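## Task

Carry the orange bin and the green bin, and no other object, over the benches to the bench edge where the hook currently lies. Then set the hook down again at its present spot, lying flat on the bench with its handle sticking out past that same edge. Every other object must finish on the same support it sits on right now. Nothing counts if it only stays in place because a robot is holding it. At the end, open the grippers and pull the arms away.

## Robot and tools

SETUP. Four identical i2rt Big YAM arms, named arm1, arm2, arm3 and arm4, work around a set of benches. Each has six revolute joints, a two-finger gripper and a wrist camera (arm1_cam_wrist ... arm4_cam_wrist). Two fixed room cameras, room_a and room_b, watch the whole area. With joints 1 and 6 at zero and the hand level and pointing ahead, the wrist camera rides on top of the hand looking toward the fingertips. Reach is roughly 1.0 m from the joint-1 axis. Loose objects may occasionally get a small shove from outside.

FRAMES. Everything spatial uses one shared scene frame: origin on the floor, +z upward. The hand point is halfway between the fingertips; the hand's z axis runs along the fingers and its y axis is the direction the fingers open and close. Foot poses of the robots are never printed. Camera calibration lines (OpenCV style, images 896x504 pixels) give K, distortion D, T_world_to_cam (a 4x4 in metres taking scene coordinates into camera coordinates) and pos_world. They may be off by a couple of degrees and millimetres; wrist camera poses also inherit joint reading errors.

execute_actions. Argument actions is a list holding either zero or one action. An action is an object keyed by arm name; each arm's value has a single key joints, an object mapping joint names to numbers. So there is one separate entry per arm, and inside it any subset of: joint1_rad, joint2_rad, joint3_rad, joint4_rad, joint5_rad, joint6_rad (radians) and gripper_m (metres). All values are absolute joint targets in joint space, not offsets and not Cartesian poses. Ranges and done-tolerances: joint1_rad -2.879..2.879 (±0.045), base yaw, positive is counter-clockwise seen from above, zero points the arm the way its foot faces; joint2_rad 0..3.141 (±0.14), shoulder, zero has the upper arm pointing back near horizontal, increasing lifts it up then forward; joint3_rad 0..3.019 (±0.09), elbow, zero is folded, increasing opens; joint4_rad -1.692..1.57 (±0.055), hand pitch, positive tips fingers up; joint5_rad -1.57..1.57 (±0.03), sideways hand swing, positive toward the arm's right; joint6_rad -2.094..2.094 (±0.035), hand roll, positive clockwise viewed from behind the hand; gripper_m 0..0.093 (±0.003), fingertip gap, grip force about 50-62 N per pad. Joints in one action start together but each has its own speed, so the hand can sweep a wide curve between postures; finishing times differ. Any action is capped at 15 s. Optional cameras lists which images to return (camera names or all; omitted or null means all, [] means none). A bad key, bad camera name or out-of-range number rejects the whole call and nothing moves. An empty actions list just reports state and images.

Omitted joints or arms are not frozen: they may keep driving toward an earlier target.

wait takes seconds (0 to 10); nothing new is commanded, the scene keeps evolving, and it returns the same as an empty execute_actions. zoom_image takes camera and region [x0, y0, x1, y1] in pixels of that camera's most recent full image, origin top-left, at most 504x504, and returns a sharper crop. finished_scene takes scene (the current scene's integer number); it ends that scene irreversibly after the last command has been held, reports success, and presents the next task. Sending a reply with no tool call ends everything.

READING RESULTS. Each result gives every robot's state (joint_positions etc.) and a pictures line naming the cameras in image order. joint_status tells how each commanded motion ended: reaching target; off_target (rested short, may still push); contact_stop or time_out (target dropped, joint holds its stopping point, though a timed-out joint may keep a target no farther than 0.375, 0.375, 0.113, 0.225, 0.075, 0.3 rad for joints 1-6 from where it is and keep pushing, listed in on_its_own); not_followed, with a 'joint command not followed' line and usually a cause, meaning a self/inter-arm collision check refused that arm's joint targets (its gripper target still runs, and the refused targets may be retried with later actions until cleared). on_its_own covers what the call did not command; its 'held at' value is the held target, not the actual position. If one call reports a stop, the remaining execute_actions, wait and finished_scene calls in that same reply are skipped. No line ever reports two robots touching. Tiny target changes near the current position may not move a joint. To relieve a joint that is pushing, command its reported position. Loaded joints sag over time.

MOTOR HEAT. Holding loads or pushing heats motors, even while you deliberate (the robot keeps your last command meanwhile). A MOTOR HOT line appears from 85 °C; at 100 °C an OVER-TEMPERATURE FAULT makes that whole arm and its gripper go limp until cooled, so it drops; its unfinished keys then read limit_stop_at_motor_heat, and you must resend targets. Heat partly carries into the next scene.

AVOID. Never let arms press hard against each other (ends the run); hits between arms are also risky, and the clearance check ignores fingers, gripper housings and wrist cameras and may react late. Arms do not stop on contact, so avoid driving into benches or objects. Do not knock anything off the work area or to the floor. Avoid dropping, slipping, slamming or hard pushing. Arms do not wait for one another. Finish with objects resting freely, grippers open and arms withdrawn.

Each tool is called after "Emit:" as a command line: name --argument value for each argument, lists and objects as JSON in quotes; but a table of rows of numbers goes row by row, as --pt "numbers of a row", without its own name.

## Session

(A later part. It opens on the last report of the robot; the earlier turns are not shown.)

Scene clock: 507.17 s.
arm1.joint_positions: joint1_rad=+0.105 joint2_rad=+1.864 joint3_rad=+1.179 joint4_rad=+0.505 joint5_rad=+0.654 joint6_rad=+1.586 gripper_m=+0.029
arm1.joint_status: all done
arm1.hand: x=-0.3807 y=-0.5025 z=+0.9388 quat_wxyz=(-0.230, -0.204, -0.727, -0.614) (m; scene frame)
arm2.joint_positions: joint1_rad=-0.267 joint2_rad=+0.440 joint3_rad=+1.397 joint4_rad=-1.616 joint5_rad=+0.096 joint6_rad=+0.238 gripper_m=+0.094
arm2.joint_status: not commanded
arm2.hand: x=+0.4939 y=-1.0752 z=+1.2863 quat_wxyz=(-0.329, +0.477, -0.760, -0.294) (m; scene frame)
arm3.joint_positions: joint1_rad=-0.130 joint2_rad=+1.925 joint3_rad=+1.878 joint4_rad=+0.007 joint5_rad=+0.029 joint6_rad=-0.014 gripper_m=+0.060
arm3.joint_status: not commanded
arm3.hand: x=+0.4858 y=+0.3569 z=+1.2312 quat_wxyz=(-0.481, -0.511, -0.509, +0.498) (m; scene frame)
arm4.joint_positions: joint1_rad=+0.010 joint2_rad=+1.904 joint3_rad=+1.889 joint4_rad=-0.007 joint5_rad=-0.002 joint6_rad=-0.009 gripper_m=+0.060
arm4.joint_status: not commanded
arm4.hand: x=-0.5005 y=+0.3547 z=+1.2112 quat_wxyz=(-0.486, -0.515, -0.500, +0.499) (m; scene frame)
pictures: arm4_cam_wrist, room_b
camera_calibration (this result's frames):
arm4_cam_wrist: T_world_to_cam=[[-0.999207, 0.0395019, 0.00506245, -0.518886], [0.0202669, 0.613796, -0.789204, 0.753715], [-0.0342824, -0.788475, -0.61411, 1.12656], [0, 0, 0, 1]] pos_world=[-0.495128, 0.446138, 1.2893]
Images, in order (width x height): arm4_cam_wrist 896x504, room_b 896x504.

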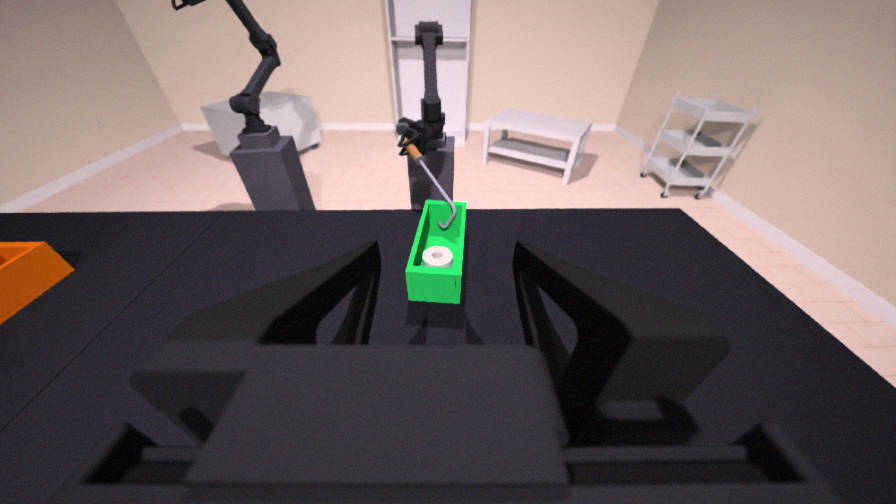

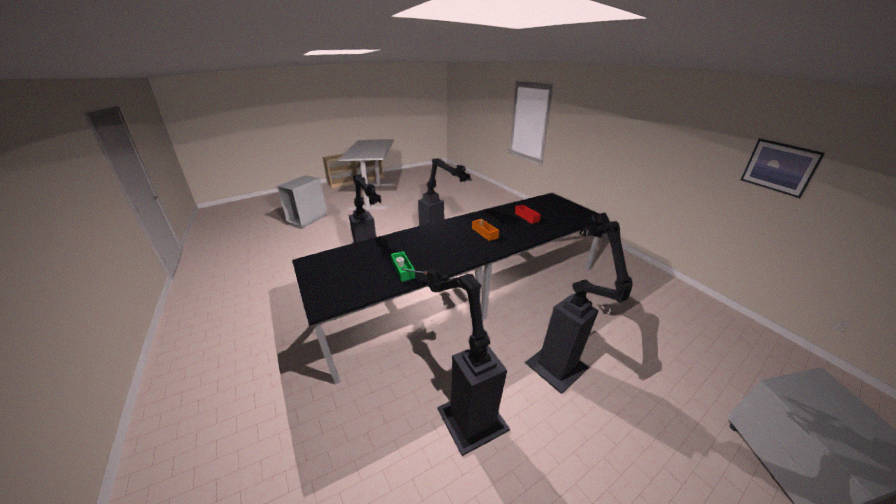

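Emit:
execute_actions --actions '[{"arm1":{"joints":{"joint1_rad":0.09,"joint2_rad":1.595,"joint3_rad":0.834,"joint4_rad":0.63,"joint5_rad":0.32}}}]' --cameras '["arm4_cam_wrist","room_b","arm1_cam_wrist"]'

Scene clock: 518.53 s.
arm1.joint_positions: joint1_rad=+0.096 joint2_rad=+1.613 joint3_rad=+0.833 joint4_rad=+0.597 joint5_rad=+0.323 joint6_rad=+1.584 gripper_m=+0.029
arm1.joint_status: all done
arm1.hand: x=-0.4224 y=-0.5932 z=+0.9387 quat_wxyz=(-0.110, -0.103, -0.757, -0.636) (m; scene frame)
arm2.joint_positions: joint1_rad=-0.267 joint2_rad=+0.440 joint3_rad=+1.397 joint4_rad=-1.616 joint5_rad=+0.096 joint6_rad=+0.238 gripper_m=+0.094
arm2.joint_status: not commanded
arm2.hand: x=+0.4939 y=-1.0752 z=+1.2863 quat_wxyz=(-0.329, +0.477, -0.760, -0.294) (m; scene frame)
arm3.joint_positions: joint1_rad=-0.130 joint2_rad=+1.925 joint3_rad=+1.878 joint4_rad=+0.007 joint5_rad=+0.029 joint6_rad=-0.014 gripper_m=+0.060
arm3.joint_status: not commanded
arm3.hand: x=+0.4858 y=+0.3569 z=+1.2312 quat_wxyz=(-0.481, -0.511, -0.509, +0.498) (m; scene frame)
arm4.joint_positions: joint1_rad=+0.010 joint2_rad=+1.904 joint3_rad=+1.889 joint4_rad=-0.007 joint5_rad=-0.002 joint6_rad=-0.009 gripper_m=+0.060
arm4.joint_status: not commanded
arm4.hand: x=-0.5005 y=+0.3547 z=+1.2112 quat_wxyz=(-0.486, -0.515, -0.500, +0.499) (m; scene frame)
pictures: arm1_cam_wrist, arm4_cam_wrist, room_b
camera_calibration (this result's frames):
arm1_cam_wrist: T_world_to_cam=[[-0.00658103, -0.158692, -0.987306, 0.827247], [-0.949305, -0.309321, 0.0560457, -0.63152], [-0.314289, 0.937623, -0.148612, 0.689217], [0, 0, 0, 1]] pos_world=[-0.377447, -0.710291, 0.954565]
arm4_cam_wrist: T_world_to_cam=[[-0.999207, 0.0395019, 0.00506245, -0.518886], [0.0202669, 0.613796, -0.789204, 0.753715], [-0.0342824, -0.788475, -0.61411, 1.12656], [0, 0, 0, 1]] pos_world=[-0.495128, 0.446138, 1.2893]
Images, in order (width x height): arm1_cam_wrist 896x504, arm4_cam_wrist 896x504, room_b 896x504.

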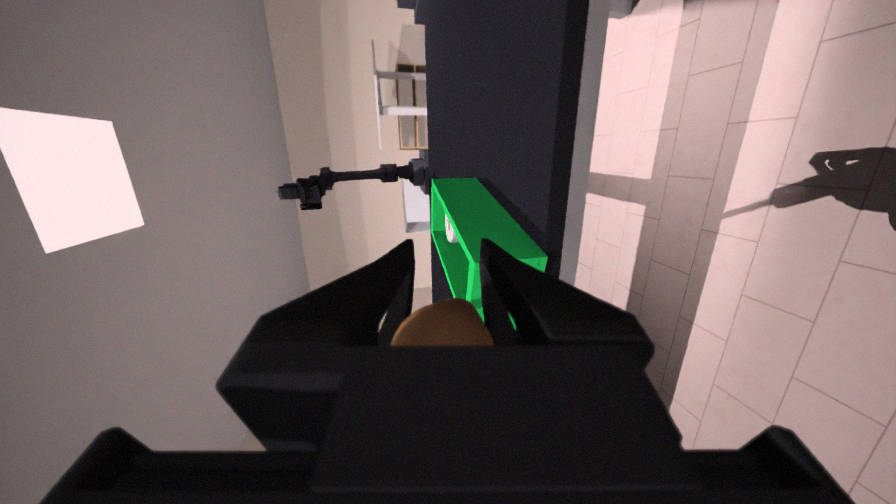

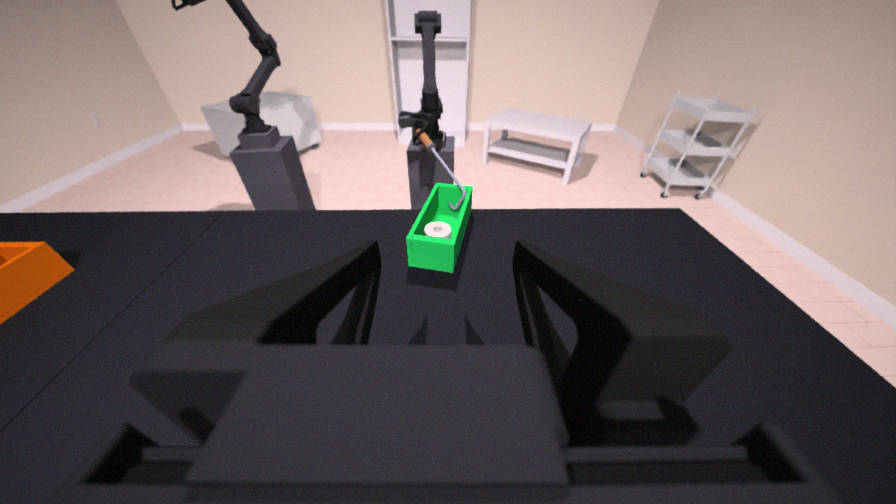

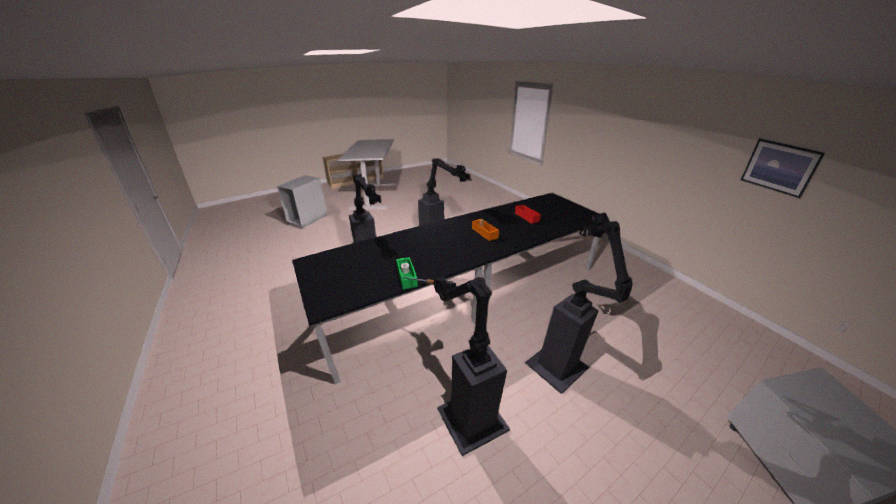

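Emit:
zoom_image --camera "room_b" --region '[360, 240, 480, 330]'

Emit:
zoom_image --camera "arm1_cam_wrist" --region '[400, 150, 650, 350]'

Region (360, 240, 480, 330) of room_b's 896x504 image, scaled by 4.200, with more detail than that image has; it fills the top 378 rows of this view, and the rest is white.

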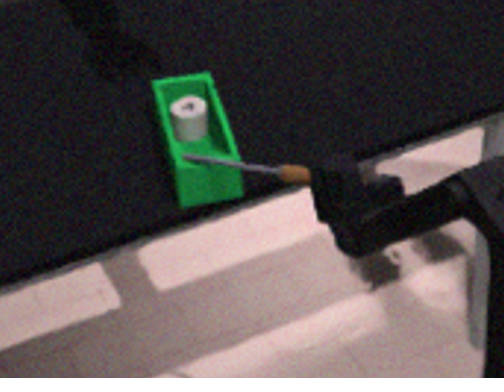

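Region (400, 150, 650, 350) of arm1_cam_wrist's 896x504 image, scaled by 2.016, with more detail than that image has; it fills the top 403 rows of this view, and the rest is white.

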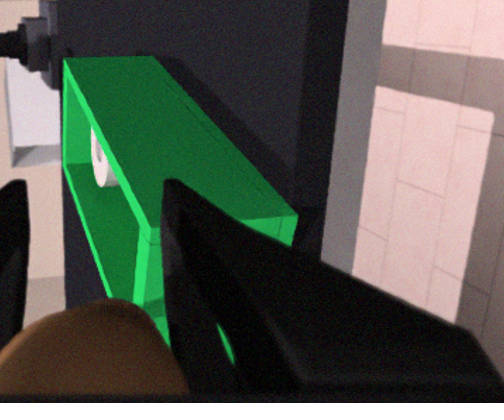

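Emit:
zoom_image --camera "arm1_cam_wrist" --region '[510, 200, 600, 290]'

Emit:
zoom_image --camera "arm4_cam_wrist" --region '[380, 110, 520, 290]'

Region (510, 200, 600, 290) of arm1_cam_wrist's 896x504 image, scaled by 5.600, with more detail than that image has.

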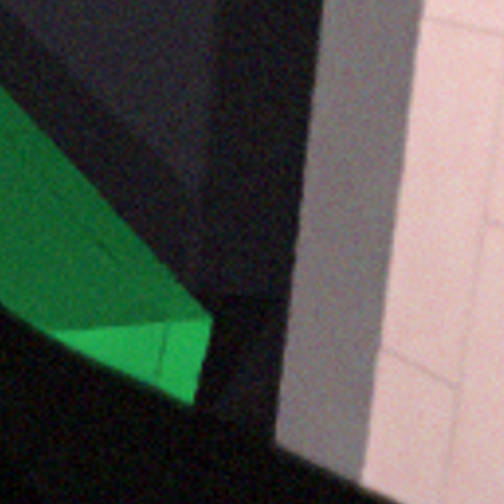

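Region (380, 110, 520, 290) of arm4_cam_wrist's 896x504 image, scaled by 2.800, with more detail than that image has.

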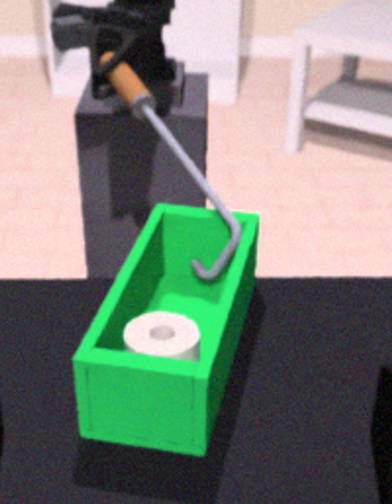

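Emit:
execute_actions --actions '[{"arm1":{"joints":{"joint5_rad":0.5}}}]' --cameras '["arm4_cam_wrist","room_b","arm1_cam_wrist"]'

Scene clock: 557.03 s.
arm1.joint_positions: joint1_rad=+0.096 joint2_rad=+1.613 joint3_rad=+0.831 joint4_rad=+0.597 joint5_rad=+0.495 joint6_rad=+1.583 gripper_m=+0.029
arm1.joint_status: all done
arm1.hand: x=-0.3951 y=-0.6050 z=+0.9392 quat_wxyz=(-0.175, -0.157, -0.745, -0.625) (m; scene frame)
arm2.joint_positions: joint1_rad=-0.267 joint2_rad=+0.440 joint3_rad=+1.397 joint4_rad=-1.616 joint5_rad=+0.096 joint6_rad=+0.238 gripper_m=+0.094
arm2.joint_status: not commanded
arm2.hand: x=+0.4939 y=-1.0752 z=+1.2863 quat_wxyz=(-0.329, +0.477, -0.760, -0.294) (m; scene frame)
arm3.joint_positions: joint1_rad=-0.130 joint2_rad=+1.925 joint3_rad=+1.878 joint4_rad=+0.007 joint5_rad=+0.029 joint6_rad=-0.014 gripper_m=+0.060
arm3.joint_status: not commanded
arm3.hand: x=+0.4858 y=+0.3569 z=+1.2312 quat_wxyz=(-0.481, -0.511, -0.509, +0.498) (m; scene frame)
arm4.joint_positions: joint1_rad=+0.010 joint2_rad=+1.904 joint3_rad=+1.889 joint4_rad=-0.007 joint5_rad=-0.002 joint6_rad=-0.009 gripper_m=+0.060
arm4.joint_status: not commanded
arm4.hand: x=-0.5005 y=+0.3547 z=+1.2112 quat_wxyz=(-0.486, -0.515, -0.500, +0.499) (m; scene frame)
pictures: arm1_cam_wrist, arm4_cam_wrist, room_b
camera_calibration (this result's frames):
arm1_cam_wrist: T_world_to_cam=[[-0.00292505, -0.161606, -0.986851, 0.825305], [-0.989106, -0.144777, 0.0266403, -0.497816], [-0.147178, 0.976178, -0.159422, 0.808514], [0, 0, 0, 1]] pos_world=[-0.370983, -0.727951, 0.95661]
arm4_cam_wrist: T_world_to_cam=[[-0.999207, 0.0395019, 0.00506245, -0.518886], [0.0202669, 0.613796, -0.789204, 0.753715], [-0.0342824, -0.788475, -0.61411, 1.12656], [0, 0, 0, 1]] pos_world=[-0.495128, 0.446138, 1.2893]
Images, in order (width x height): arm1_cam_wrist 896x504, arm4_cam_wrist 896x504, room_b 896x504.

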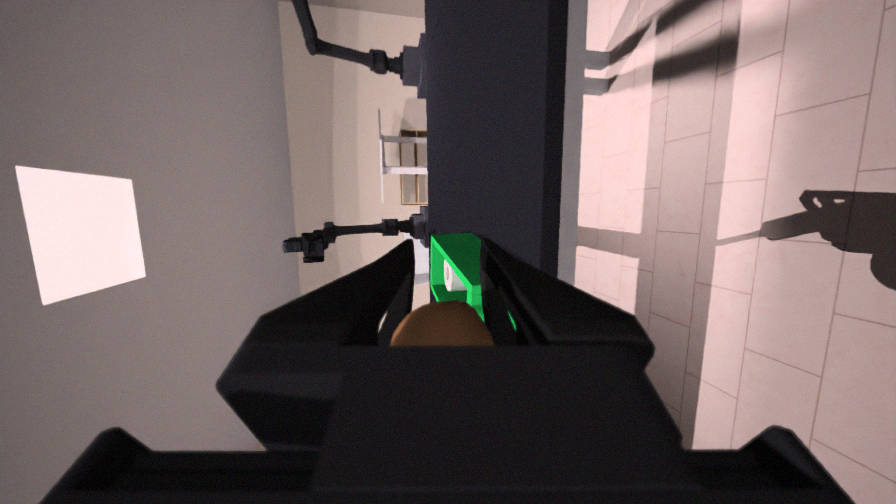

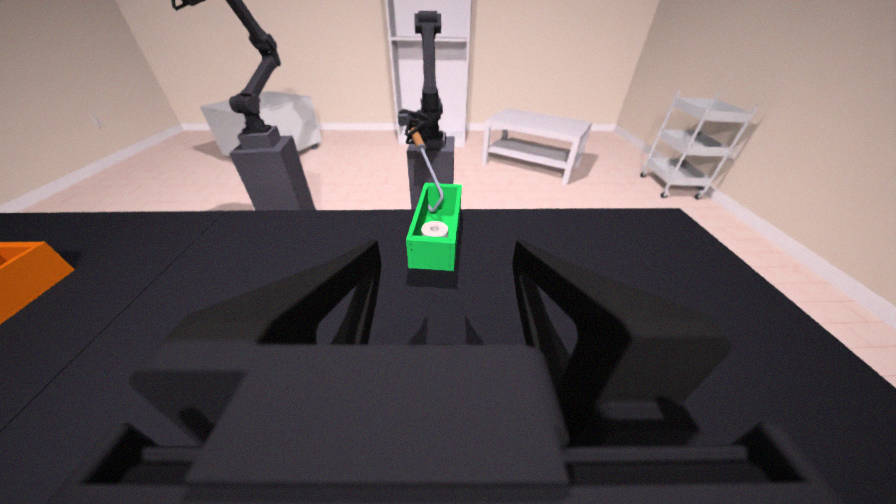

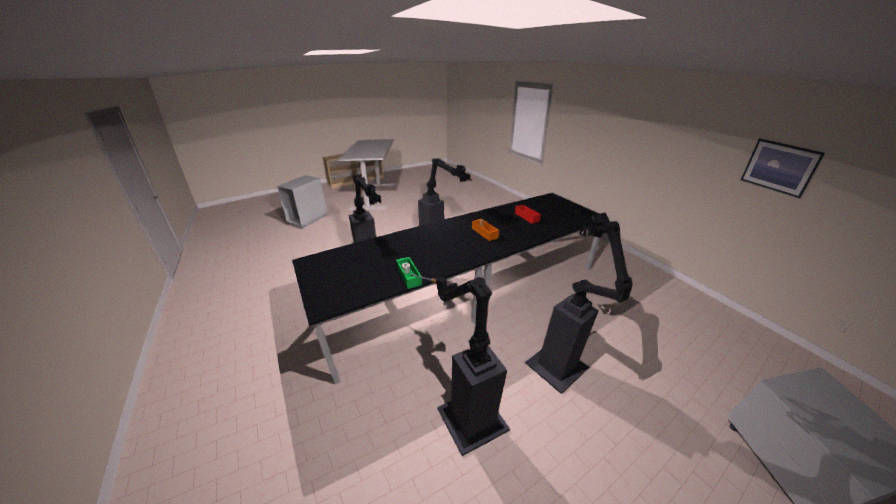

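Emit:
zoom_image --camera "room_b" --region '[380, 250, 450, 310]'

Emit:
zoom_image --camera "arm4_cam_wrist" --region '[390, 170, 490, 280]'

Region (380, 250, 450, 310) of room_b's 896x504 image, scaled by 7.200, with more detail than that image has; it fills the top 432 rows of this view, and the rest is white.

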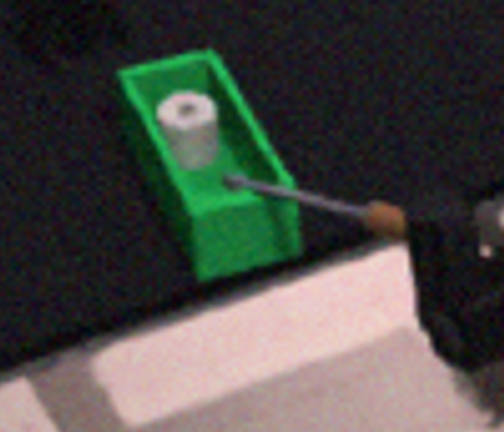

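Region (390, 170, 490, 280) of arm4_cam_wrist's 896x504 image, scaled by 4.582, with more detail than that image has; it fills the left 458 columns of this view, and the rest is white.

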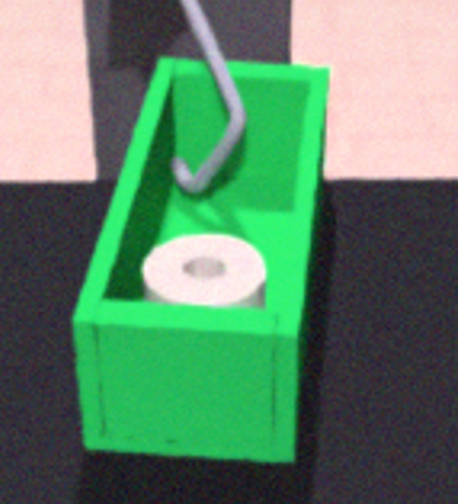

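Emit:
execute_actions --actions '[{"arm1":{"joints":{"joint3_rad":1.7}},"arm2":{"joints":{"joint1_rad":-0.15,"joint2_rad":1.2,"joint3_rad":2.2,"joint4_rad":-0.6,"joint5_rad":0.6,"joint6_rad":0.0}}}]' --cameras '["arm4_cam_wrist","room_b"]'

Scene clock: 594.47 s.
arm1.joint_positions: joint1_rad=+0.096 joint2_rad=+1.608 joint3_rad=+1.636 joint4_rad=+0.599 joint5_rad=+0.499 joint6_rad=+1.558 gripper_m=+0.029
arm1.joint_status: all done
arm1.hand: x=-0.3925 y=-0.5387 z=+1.3932 quat_wxyz=(-0.107, -0.216, -0.441, -0.864) (m; scene frame)
arm2.joint_positions: joint1_rad=-0.154 joint2_rad=+1.204 joint3_rad=+2.166 joint4_rad=-0.621 joint5_rad=+0.596 joint6_rad=+0.012 gripper_m=+0.094
arm2.joint_status: all done
arm2.hand: x=+0.5738 y=-0.8263 z=+1.6645 quat_wxyz=(-0.679, +0.202, -0.567, -0.420) (m; scene frame)
arm3.joint_positions: joint1_rad=-0.130 joint2_rad=+1.925 joint3_rad=+1.878 joint4_rad=+0.007 joint5_rad=+0.029 joint6_rad=-0.014 gripper_m=+0.060
arm3.joint_status: not commanded
arm3.hand: x=+0.4858 y=+0.3569 z=+1.2312 quat_wxyz=(-0.481, -0.511, -0.509, +0.498) (m; scene frame)
arm4.joint_positions: joint1_rad=+0.010 joint2_rad=+1.904 joint3_rad=+1.889 joint4_rad=-0.007 joint5_rad=-0.002 joint6_rad=-0.009 gripper_m=+0.060
arm4.joint_status: not commanded
arm4.hand: x=-0.5005 y=+0.3547 z=+1.2112 quat_wxyz=(-0.486, -0.515, -0.500, +0.499) (m; scene frame)
pictures: arm4_cam_wrist, room_b
camera_calibration (this result's frames):
arm4_cam_wrist: T_world_to_cam=[[-0.999207, 0.0395019, 0.00506245, -0.518886], [0.0202669, 0.613796, -0.789204, 0.753715], [-0.0342824, -0.788475, -0.61411, 1.12656], [0, 0, 0, 1]] pos_world=[-0.495128, 0.446138, 1.2893]
Images, in order (width x height): arm4_cam_wrist 896x504, room_b 896x504.

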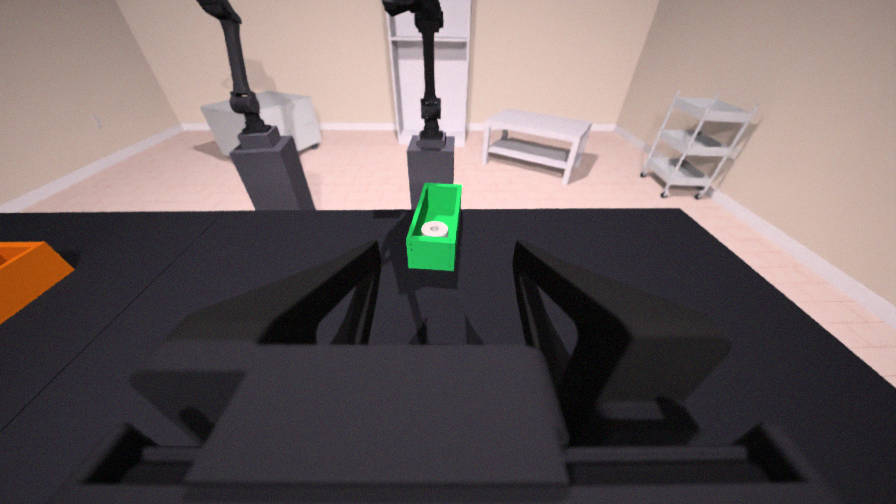

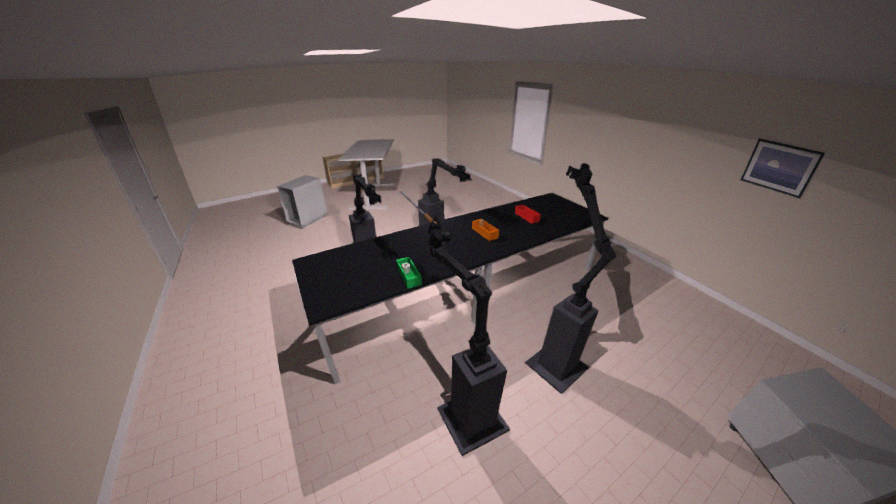

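Emit:
execute_actions --actions '[{"arm1":{"joints":{"joint1_rad":-0.574,"joint2_rad":2.0,"joint3_rad":2.09,"joint5_rad":-0.222,"joint6_rad":0.0}},"arm2":{"joints":{"joint2_rad":2.1,"joint4_rad":0.05,"joint5_rad":1.07}},"arm4":{"joints":{"joint1_rad":0.35}}}]' --cameras '["arm4_cam_wrist","room_b","arm1_cam_wrist","arm3_cam_wrist"]'

Scene clock: 601.70 s.
arm1.joint_positions: joint1_rad=-0.571 joint2_rad=+2.050 joint3_rad=+2.006 joint4_rad=+0.600 joint5_rad=-0.223 joint6_rad=+0.016 gripper_m=+0.029
arm1.joint_status: all done
arm1.hand: x=+0.0162 y=-0.5118 z=+1.2873 quat_wxyz=(-0.750, +0.294, -0.393, -0.444) (m; scene frame)
arm2.joint_positions: joint1_rad=-0.154 joint2_rad=+2.107 joint3_rad=+2.164 joint4_rad=+0.031 joint5_rad=+1.066 joint6_rad=+0.010 gripper_m=+0.094
arm2.joint_status: all done
arm2.hand: x=+0.6486 y=-0.3898 z=+1.2271 quat_wxyz=(-0.695, +0.126, -0.681, -0.193) (m; scene frame)
arm3.joint_positions: joint1_rad=-0.130 joint2_rad=+1.925 joint3_rad=+1.878 joint4_rad=+0.007 joint5_rad=+0.029 joint6_rad=-0.014 gripper_m=+0.060
arm3.joint_status: not commanded
arm3.hand: x=+0.4858 y=+0.3569 z=+1.2312 quat_wxyz=(-0.481, -0.511, -0.509, +0.498) (m; scene frame)
arm4.joint_positions: joint1_rad=+0.343 joint2_rad=+1.904 joint3_rad=+1.889 joint4_rad=-0.007 joint5_rad=-0.002 joint6_rad=-0.007 gripper_m=+0.060
arm4.joint_status: all done
arm4.hand: x=-0.2253 y=+0.3923 z=+1.2143 quat_wxyz=(-0.564, -0.425, -0.576, +0.412) (m; scene frame)
pictures: arm1_cam_wrist, arm3_cam_wrist, arm4_cam_wrist, room_b
camera_calibration (this result's frames):
arm1_cam_wrist: T_world_to_cam=[[0.899561, -0.424113, 0.104488, -0.368768], [0.0619667, -0.112883, -0.991674, 1.22342], [0.432376, 0.898547, -0.0752641, 0.676115], [0, 0, 0, 1]] pos_world=[-0.0364176, -0.625818, 1.30265]
arm3_cam_wrist: T_world_to_cam=[[-0.999897, 0.00157951, 0.0142473, 0.469184], [-0.0104386, 0.600953, -0.799216, 0.775888], [-0.00982434, -0.799283, -0.600875, 1.1517], [0, 0, 0, 1]] pos_world=[0.48855, 0.453522, 1.30545]
arm4_cam_wrist: T_world_to_cam=[[-0.957143, -0.289609, 0.00199432, -0.103018], [-0.178525, 0.584565, -0.791463, 0.69694], [0.228049, -0.757899, -0.611214, 1.21113], [0, 0, 0, 1]] pos_world=[-0.250378, 0.480669, 1.29206]
Images, in order (width x height): arm1_cam_wrist 896x504, arm3_cam_wrist 896x504, arm4_cam_wrist 896x504, room_b 896x504.

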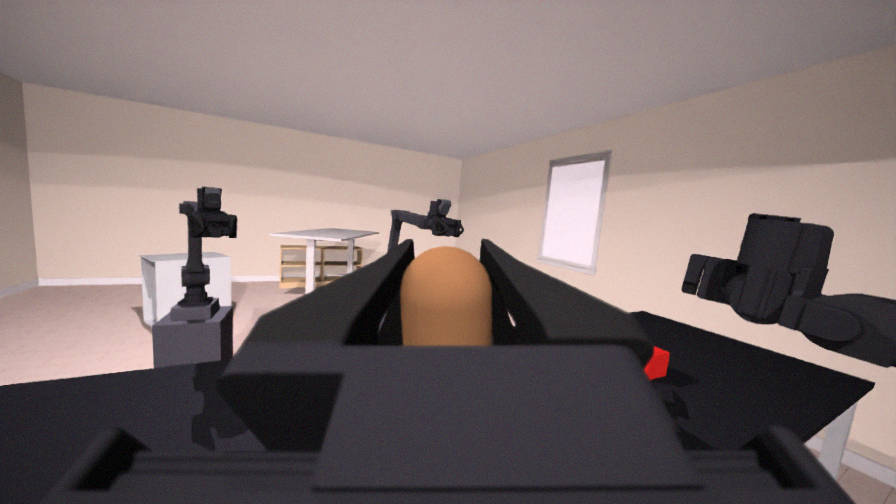

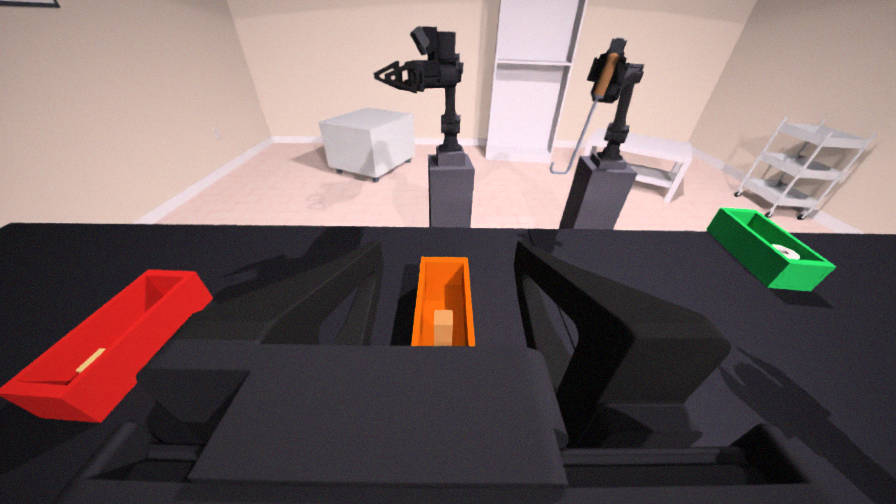

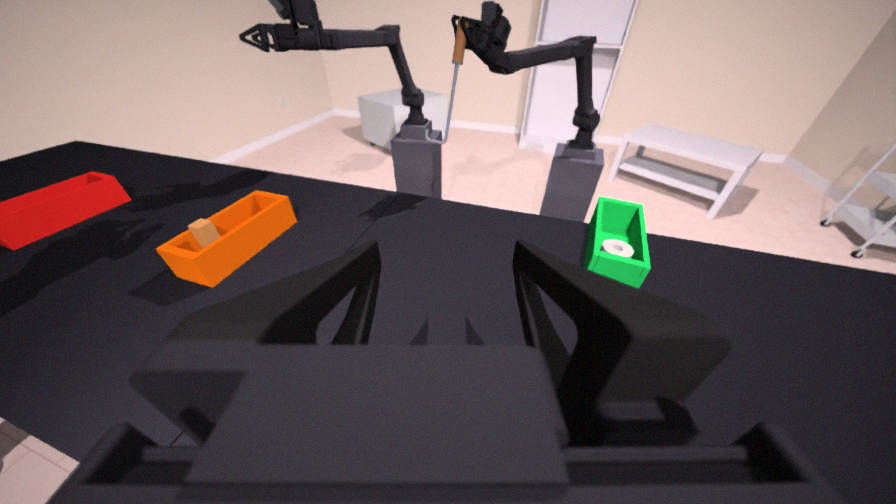

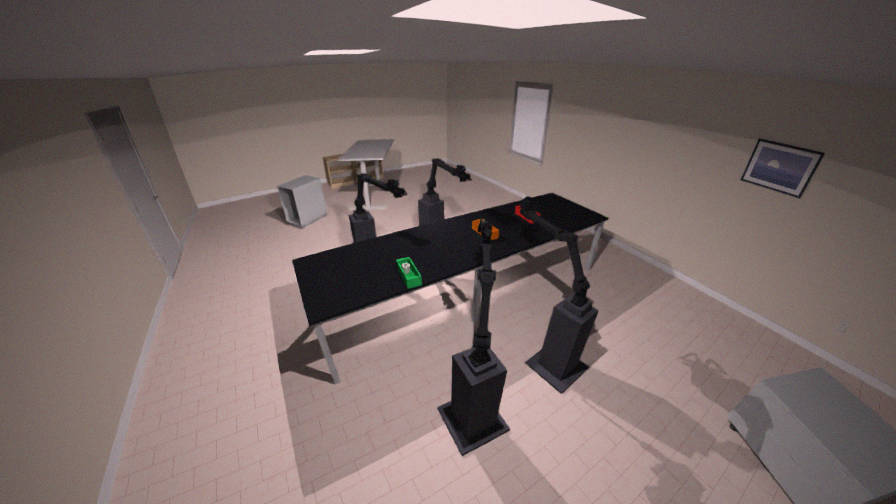

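Emit:
zoom_image --camera "arm3_cam_wrist" --region '[520, 20, 700, 200]'

Emit:
zoom_image --camera "arm4_cam_wrist" --region '[390, 0, 560, 170]'

Region (520, 20, 700, 200) of arm3_cam_wrist's 896x504 image, scaled by 2.800, with more detail than that image has.

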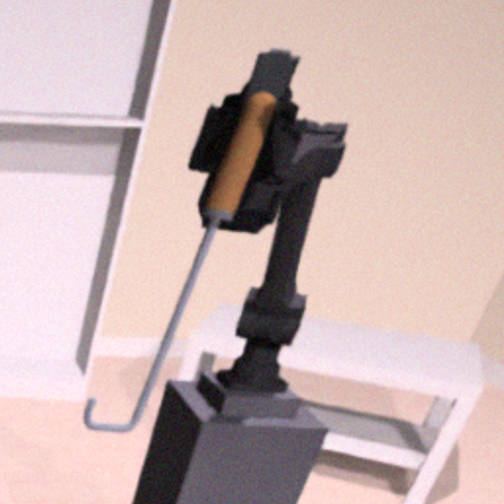

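Region (390, 0, 560, 170) of arm4_cam_wrist's 896x504 image, scaled by 2.965, with more detail than that image has.

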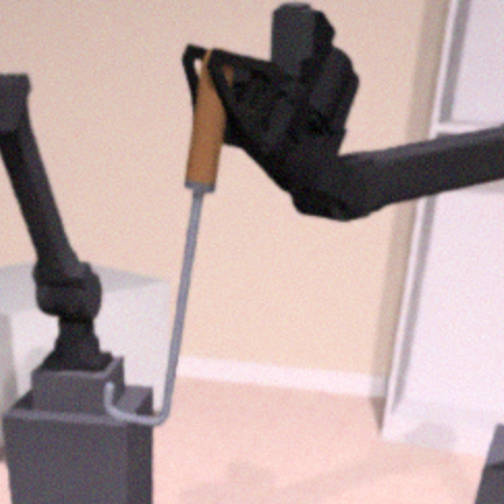

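Emit:
execute_actions --actions '[{"arm1":{"joints":{"joint1_rad":-0.33,"joint2_rad":2.29,"joint3_rad":2.47,"joint4_rad":0.35,"joint5_rad":0.0}}}]' --cameras '["arm4_cam_wrist","arm3_cam_wrist"]'

Scene clock: 660.17 s.
arm1.joint_positions: joint1_rad=-0.335 joint2_rad=+2.330 joint3_rad=+2.386 joint4_rad=+0.339 joint5_rad=+0.000 joint6_rad=+0.005 gripper_m=+0.028
arm1.joint_status: all done
arm1.hand: x=-0.0867 y=-0.3456 z=+1.2188 quat_wxyz=(-0.695, +0.298, -0.465, -0.461) (m; scene frame)
arm2.joint_positions: joint1_rad=-0.154 joint2_rad=+2.107 joint3_rad=+2.164 joint4_rad=+0.031 joint5_rad=+1.066 joint6_rad=+0.010 gripper_m=+0.094
arm2.joint_status: not commanded
arm2.hand: x=+0.6486 y=-0.3898 z=+1.2271 quat_wxyz=(-0.695, +0.126, -0.681, -0.193) (m; scene frame)
arm3.joint_positions: joint1_rad=-0.130 joint2_rad=+1.925 joint3_rad=+1.878 joint4_rad=+0.007 joint5_rad=+0.029 joint6_rad=-0.014 gripper_m=+0.060
arm3.joint_status: not commanded
arm3.hand: x=+0.4858 y=+0.3569 z=+1.2312 quat_wxyz=(-0.481, -0.511, -0.509, +0.498) (m; scene frame)
arm4.joint_positions: joint1_rad=+0.343 joint2_rad=+1.904 joint3_rad=+1.889 joint4_rad=-0.007 joint5_rad=-0.002 joint6_rad=-0.007 gripper_m=+0.060
arm4.joint_status: not commanded
arm4.hand: x=-0.2253 y=+0.3923 z=+1.2143 quat_wxyz=(-0.564, -0.425, -0.576, +0.412) (m; scene frame)
pictures: arm3_cam_wrist, arm4_cam_wrist
camera_calibration (this result's frames):
arm3_cam_wrist: T_world_to_cam=[[-0.999897, 0.00157951, 0.0142473, 0.469184], [-0.0104386, 0.600953, -0.799216, 0.775888], [-0.00982434, -0.799283, -0.600875, 1.1517], [0, 0, 0, 1]] pos_world=[0.48855, 0.453522, 1.30545]
arm4_cam_wrist: T_world_to_cam=[[-0.957143, -0.289609, 0.00199432, -0.103018], [-0.178525, 0.584565, -0.791463, 0.69694], [0.228049, -0.757899, -0.611214, 1.21113], [0, 0, 0, 1]] pos_world=[-0.250378, 0.480669, 1.29206]
Images, in order (width x height): arm3_cam_wrist 896x504, arm4_cam_wrist 896x504.

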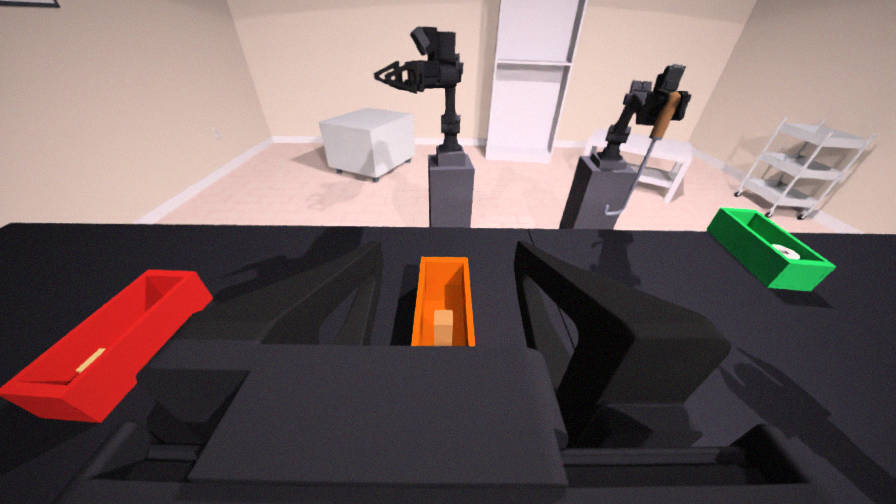

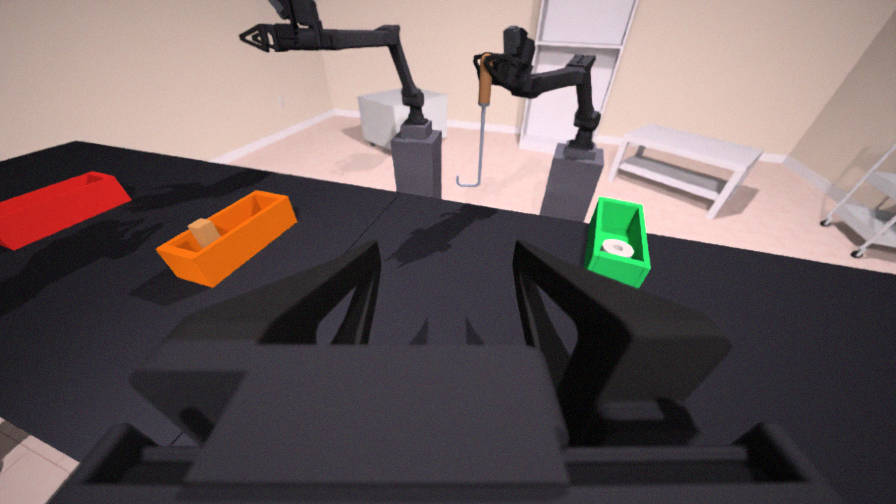

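Emit:
execute_actions --actions '[{"arm1":{"joints":{"joint2_rad":2.41,"joint4_rad":0.66}}}]' --cameras '["arm4_cam_wrist","arm3_cam_wrist"]'

Scene clock: 672.70 s.
arm1.joint_positions: joint1_rad=-0.335 joint2_rad=+2.432 joint3_rad=+2.396 joint4_rad=+0.622 joint5_rad=+0.000 joint6_rad=+0.005 gripper_m=+0.028
arm1.joint_status: all done
arm1.hand: x=-0.0869 y=-0.3454 z=+1.1921 quat_wxyz=(-0.736, +0.253, -0.397, -0.487) (m; scene frame)
arm2.joint_positions: joint1_rad=-0.154 joint2_rad=+2.107 joint3_rad=+2.164 joint4_rad=+0.031 joint5_rad=+1.066 joint6_rad=+0.010 gripper_m=+0.094
arm2.joint_status: not commanded
arm2.hand: x=+0.6486 y=-0.3898 z=+1.2271 quat_wxyz=(-0.695, +0.126, -0.681, -0.193) (m; scene frame)
arm3.joint_positions: joint1_rad=-0.130 joint2_rad=+1.925 joint3_rad=+1.878 joint4_rad=+0.007 joint5_rad=+0.029 joint6_rad=-0.014 gripper_m=+0.060
arm3.joint_status: not commanded
arm3.hand: x=+0.4858 y=+0.3569 z=+1.2312 quat_wxyz=(-0.481, -0.511, -0.509, +0.498) (m; scene frame)
arm4.joint_positions: joint1_rad=+0.343 joint2_rad=+1.904 joint3_rad=+1.889 joint4_rad=-0.007 joint5_rad=-0.002 joint6_rad=-0.007 gripper_m=+0.060
arm4.joint_status: not commanded
arm4.hand: x=-0.2253 y=+0.3923 z=+1.2143 quat_wxyz=(-0.564, -0.425, -0.576, +0.412) (m; scene frame)
pictures: arm3_cam_wrist, arm4_cam_wrist
camera_calibration (this result's frames):
arm3_cam_wrist: T_world_to_cam=[[-0.999897, 0.00157951, 0.0142473, 0.469184], [-0.0104386, 0.600953, -0.799216, 0.775888], [-0.00982434, -0.799283, -0.600875, 1.1517], [0, 0, 0, 1]] pos_world=[0.48855, 0.453522, 1.30545]
arm4_cam_wrist: T_world_to_cam=[[-0.957143, -0.289609, 0.00199432, -0.103018], [-0.178525, 0.584565, -0.791463, 0.69694], [0.228049, -0.757899, -0.611214, 1.21113], [0, 0, 0, 1]] pos_world=[-0.250378, 0.480669, 1.29206]
Images, in order (width x height): arm3_cam_wrist 896x504, arm4_cam_wrist 896x504.

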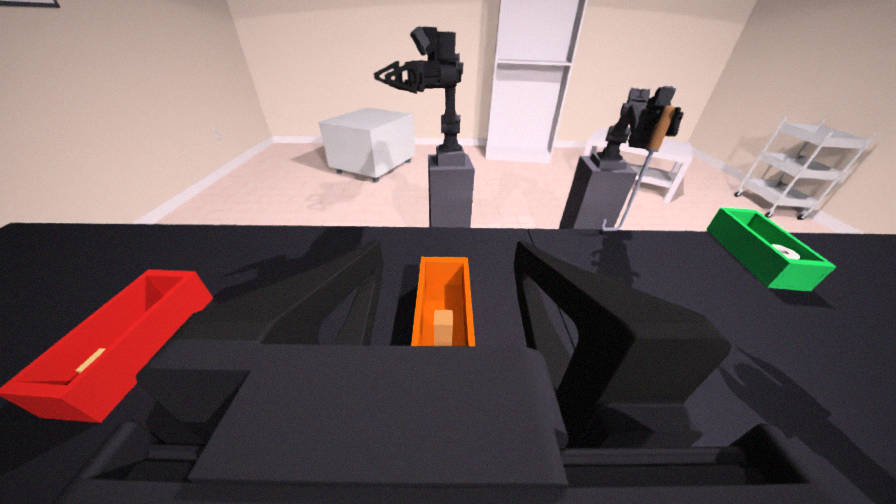

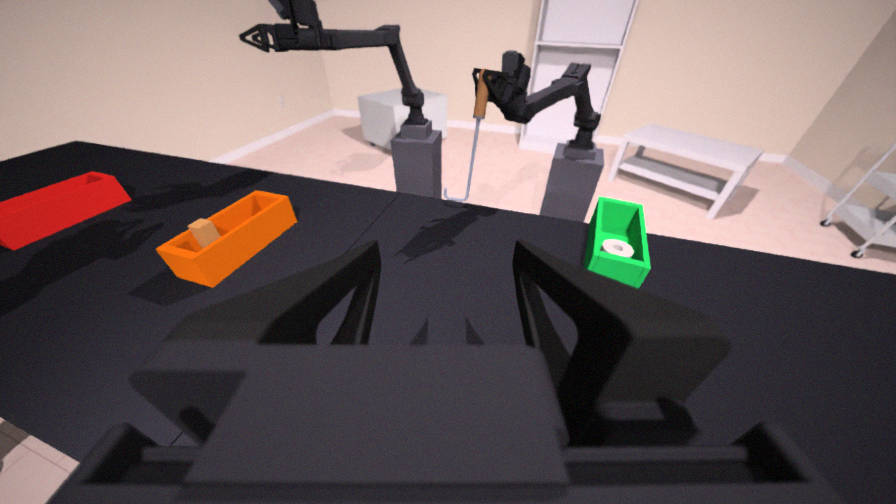

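Emit:
execute_actions --actions '[{"arm1":{"joints":{"joint2_rad":2.585,"joint4_rad":1.25}}}]' --cameras '["arm4_cam_wrist","arm3_cam_wrist"]'

Scene clock: 683.73 s.
arm1.joint_positions: joint1_rad=-0.335 joint2_rad=+2.617 joint3_rad=+2.411 joint4_rad=+1.214 joint5_rad=+0.000 joint6_rad=+0.003 gripper_m=+0.028
arm1.joint_status: all done
arm1.hand: x=-0.1078 y=-0.3918 z=+1.1348 quat_wxyz=(-0.803, +0.146, -0.233, -0.529) (m; scene frame)
arm2.joint_positions: joint1_rad=-0.154 joint2_rad=+2.107 joint3_rad=+2.164 joint4_rad=+0.031 joint5_rad=+1.066 joint6_rad=+0.010 gripper_m=+0.094
arm2.joint_status: not commanded
arm2.hand: x=+0.6486 y=-0.3898 z=+1.2271 quat_wxyz=(-0.695, +0.126, -0.681, -0.193) (m; scene frame)
arm3.joint_positions: joint1_rad=-0.130 joint2_rad=+1.925 joint3_rad=+1.878 joint4_rad=+0.007 joint5_rad=+0.029 joint6_rad=-0.014 gripper_m=+0.060
arm3.joint_status: not commanded
arm3.hand: x=+0.4858 y=+0.3569 z=+1.2312 quat_wxyz=(-0.481, -0.511, -0.509, +0.498) (m; scene frame)
arm4.joint_positions: joint1_rad=+0.343 joint2_rad=+1.904 joint3_rad=+1.889 joint4_rad=-0.007 joint5_rad=-0.002 joint6_rad=-0.007 gripper_m=+0.060
arm4.joint_status: not commanded
arm4.hand: x=-0.2253 y=+0.3923 z=+1.2143 quat_wxyz=(-0.564, -0.425, -0.576, +0.412) (m; scene frame)
pictures: arm3_cam_wrist, arm4_cam_wrist
camera_calibration (this result's frames):
arm3_cam_wrist: T_world_to_cam=[[-0.999897, 0.00157951, 0.0142473, 0.469184], [-0.0104386, 0.600953, -0.799216, 0.775888], [-0.00982434, -0.799283, -0.600875, 1.1517], [0, 0, 0, 1]] pos_world=[0.48855, 0.453522, 1.30545]
arm4_cam_wrist: T_world_to_cam=[[-0.957143, -0.289609, 0.00199432, -0.103018], [-0.178525, 0.584565, -0.791463, 0.69694], [0.228049, -0.757899, -0.611214, 1.21113], [0, 0, 0, 1]] pos_world=[-0.250378, 0.480669, 1.29206]
Images, in order (width x height): arm3_cam_wrist 896x504, arm4_cam_wrist 896x504.

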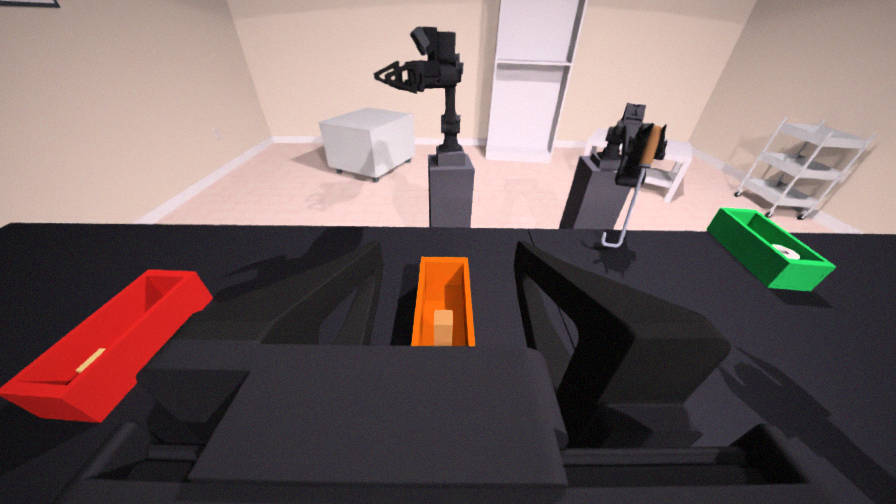

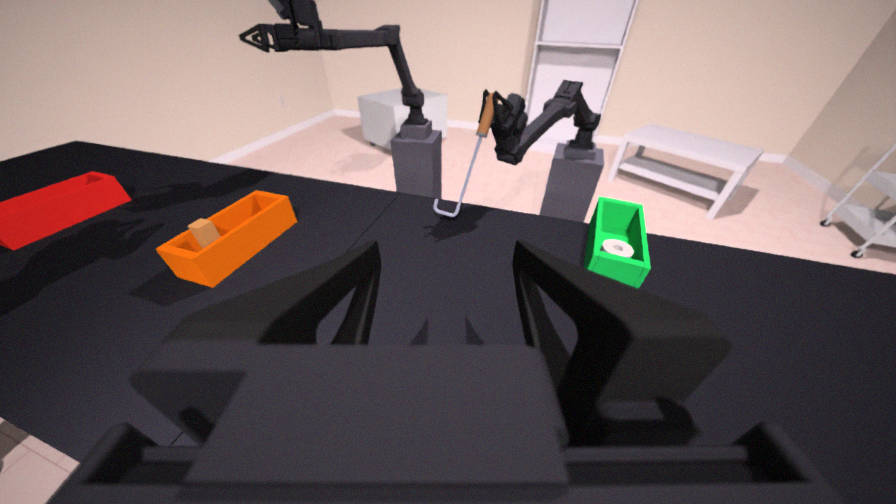

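Emit:
execute_actions --actions '[{"arm1":{"joints":{"joint3_rad":2.22,"joint2_rad":2.57,"joint4_rad":1.5}}}]' --cameras '["arm4_cam_wrist","arm3_cam_wrist"]'

Scene clock: 696.33 s.
arm1.joint_positions: joint1_rad=-0.335 joint2_rad=+2.599 joint3_rad=+2.217 joint4_rad=+1.476 joint5_rad=+0.000 joint6_rad=+0.003 gripper_m=+0.028
arm1.joint_status: all done
arm1.hand: x=-0.1243 y=-0.4283 z=+1.0878 quat_wxyz=(-0.812, +0.123, -0.198, -0.535) (m; scene frame)
arm2.joint_positions: joint1_rad=-0.154 joint2_rad=+2.107 joint3_rad=+2.164 joint4_rad=+0.031 joint5_rad=+1.066 joint6_rad=+0.010 gripper_m=+0.094
arm2.joint_status: not commanded
arm2.hand: x=+0.6486 y=-0.3898 z=+1.2271 quat_wxyz=(-0.695, +0.126, -0.681, -0.193) (m; scene frame)
arm3.joint_positions: joint1_rad=-0.130 joint2_rad=+1.925 joint3_rad=+1.878 joint4_rad=+0.007 joint5_rad=+0.029 joint6_rad=-0.014 gripper_m=+0.060
arm3.joint_status: not commanded
arm3.hand: x=+0.4858 y=+0.3569 z=+1.2312 quat_wxyz=(-0.481, -0.511, -0.509, +0.498) (m; scene frame)
arm4.joint_positions: joint1_rad=+0.343 joint2_rad=+1.904 joint3_rad=+1.889 joint4_rad=-0.007 joint5_rad=-0.002 joint6_rad=-0.007 gripper_m=+0.060
arm4.joint_status: not commanded
arm4.hand: x=-0.2253 y=+0.3923 z=+1.2143 quat_wxyz=(-0.564, -0.425, -0.576, +0.412) (m; scene frame)
pictures: arm3_cam_wrist, arm4_cam_wrist
camera_calibration (this result's frames):
arm3_cam_wrist: T_world_to_cam=[[-0.999897, 0.00157951, 0.0142473, 0.469184], [-0.0104386, 0.600953, -0.799216, 0.775888], [-0.00982434, -0.799283, -0.600875, 1.1517], [0, 0, 0, 1]] pos_world=[0.48855, 0.453522, 1.30545]
arm4_cam_wrist: T_world_to_cam=[[-0.957143, -0.289609, 0.00199432, -0.103018], [-0.178525, 0.584565, -0.791463, 0.69694], [0.228049, -0.757899, -0.611214, 1.21113], [0, 0, 0, 1]] pos_world=[-0.250378, 0.480669, 1.29206]
Images, in order (width x height): arm3_cam_wrist 896x504, arm4_cam_wrist 896x504.

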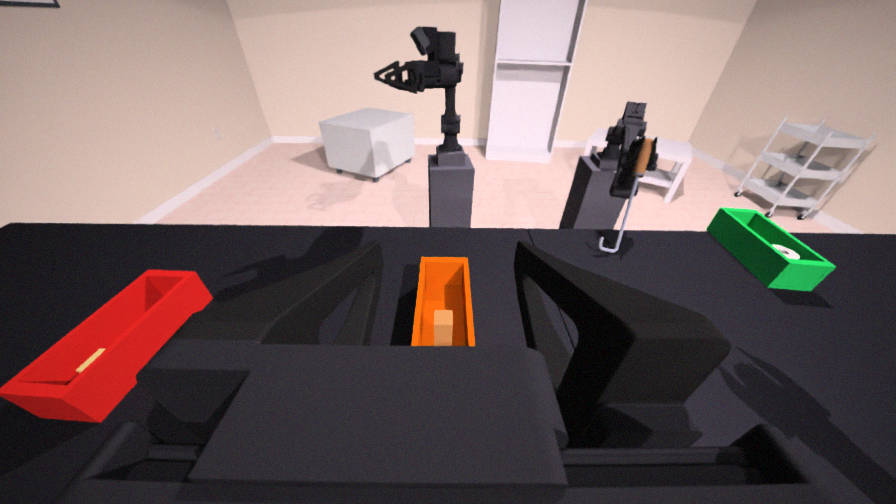

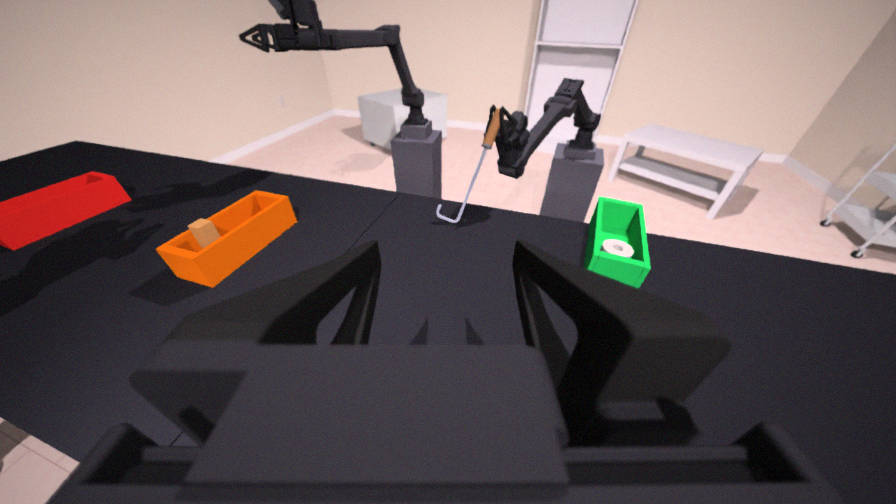

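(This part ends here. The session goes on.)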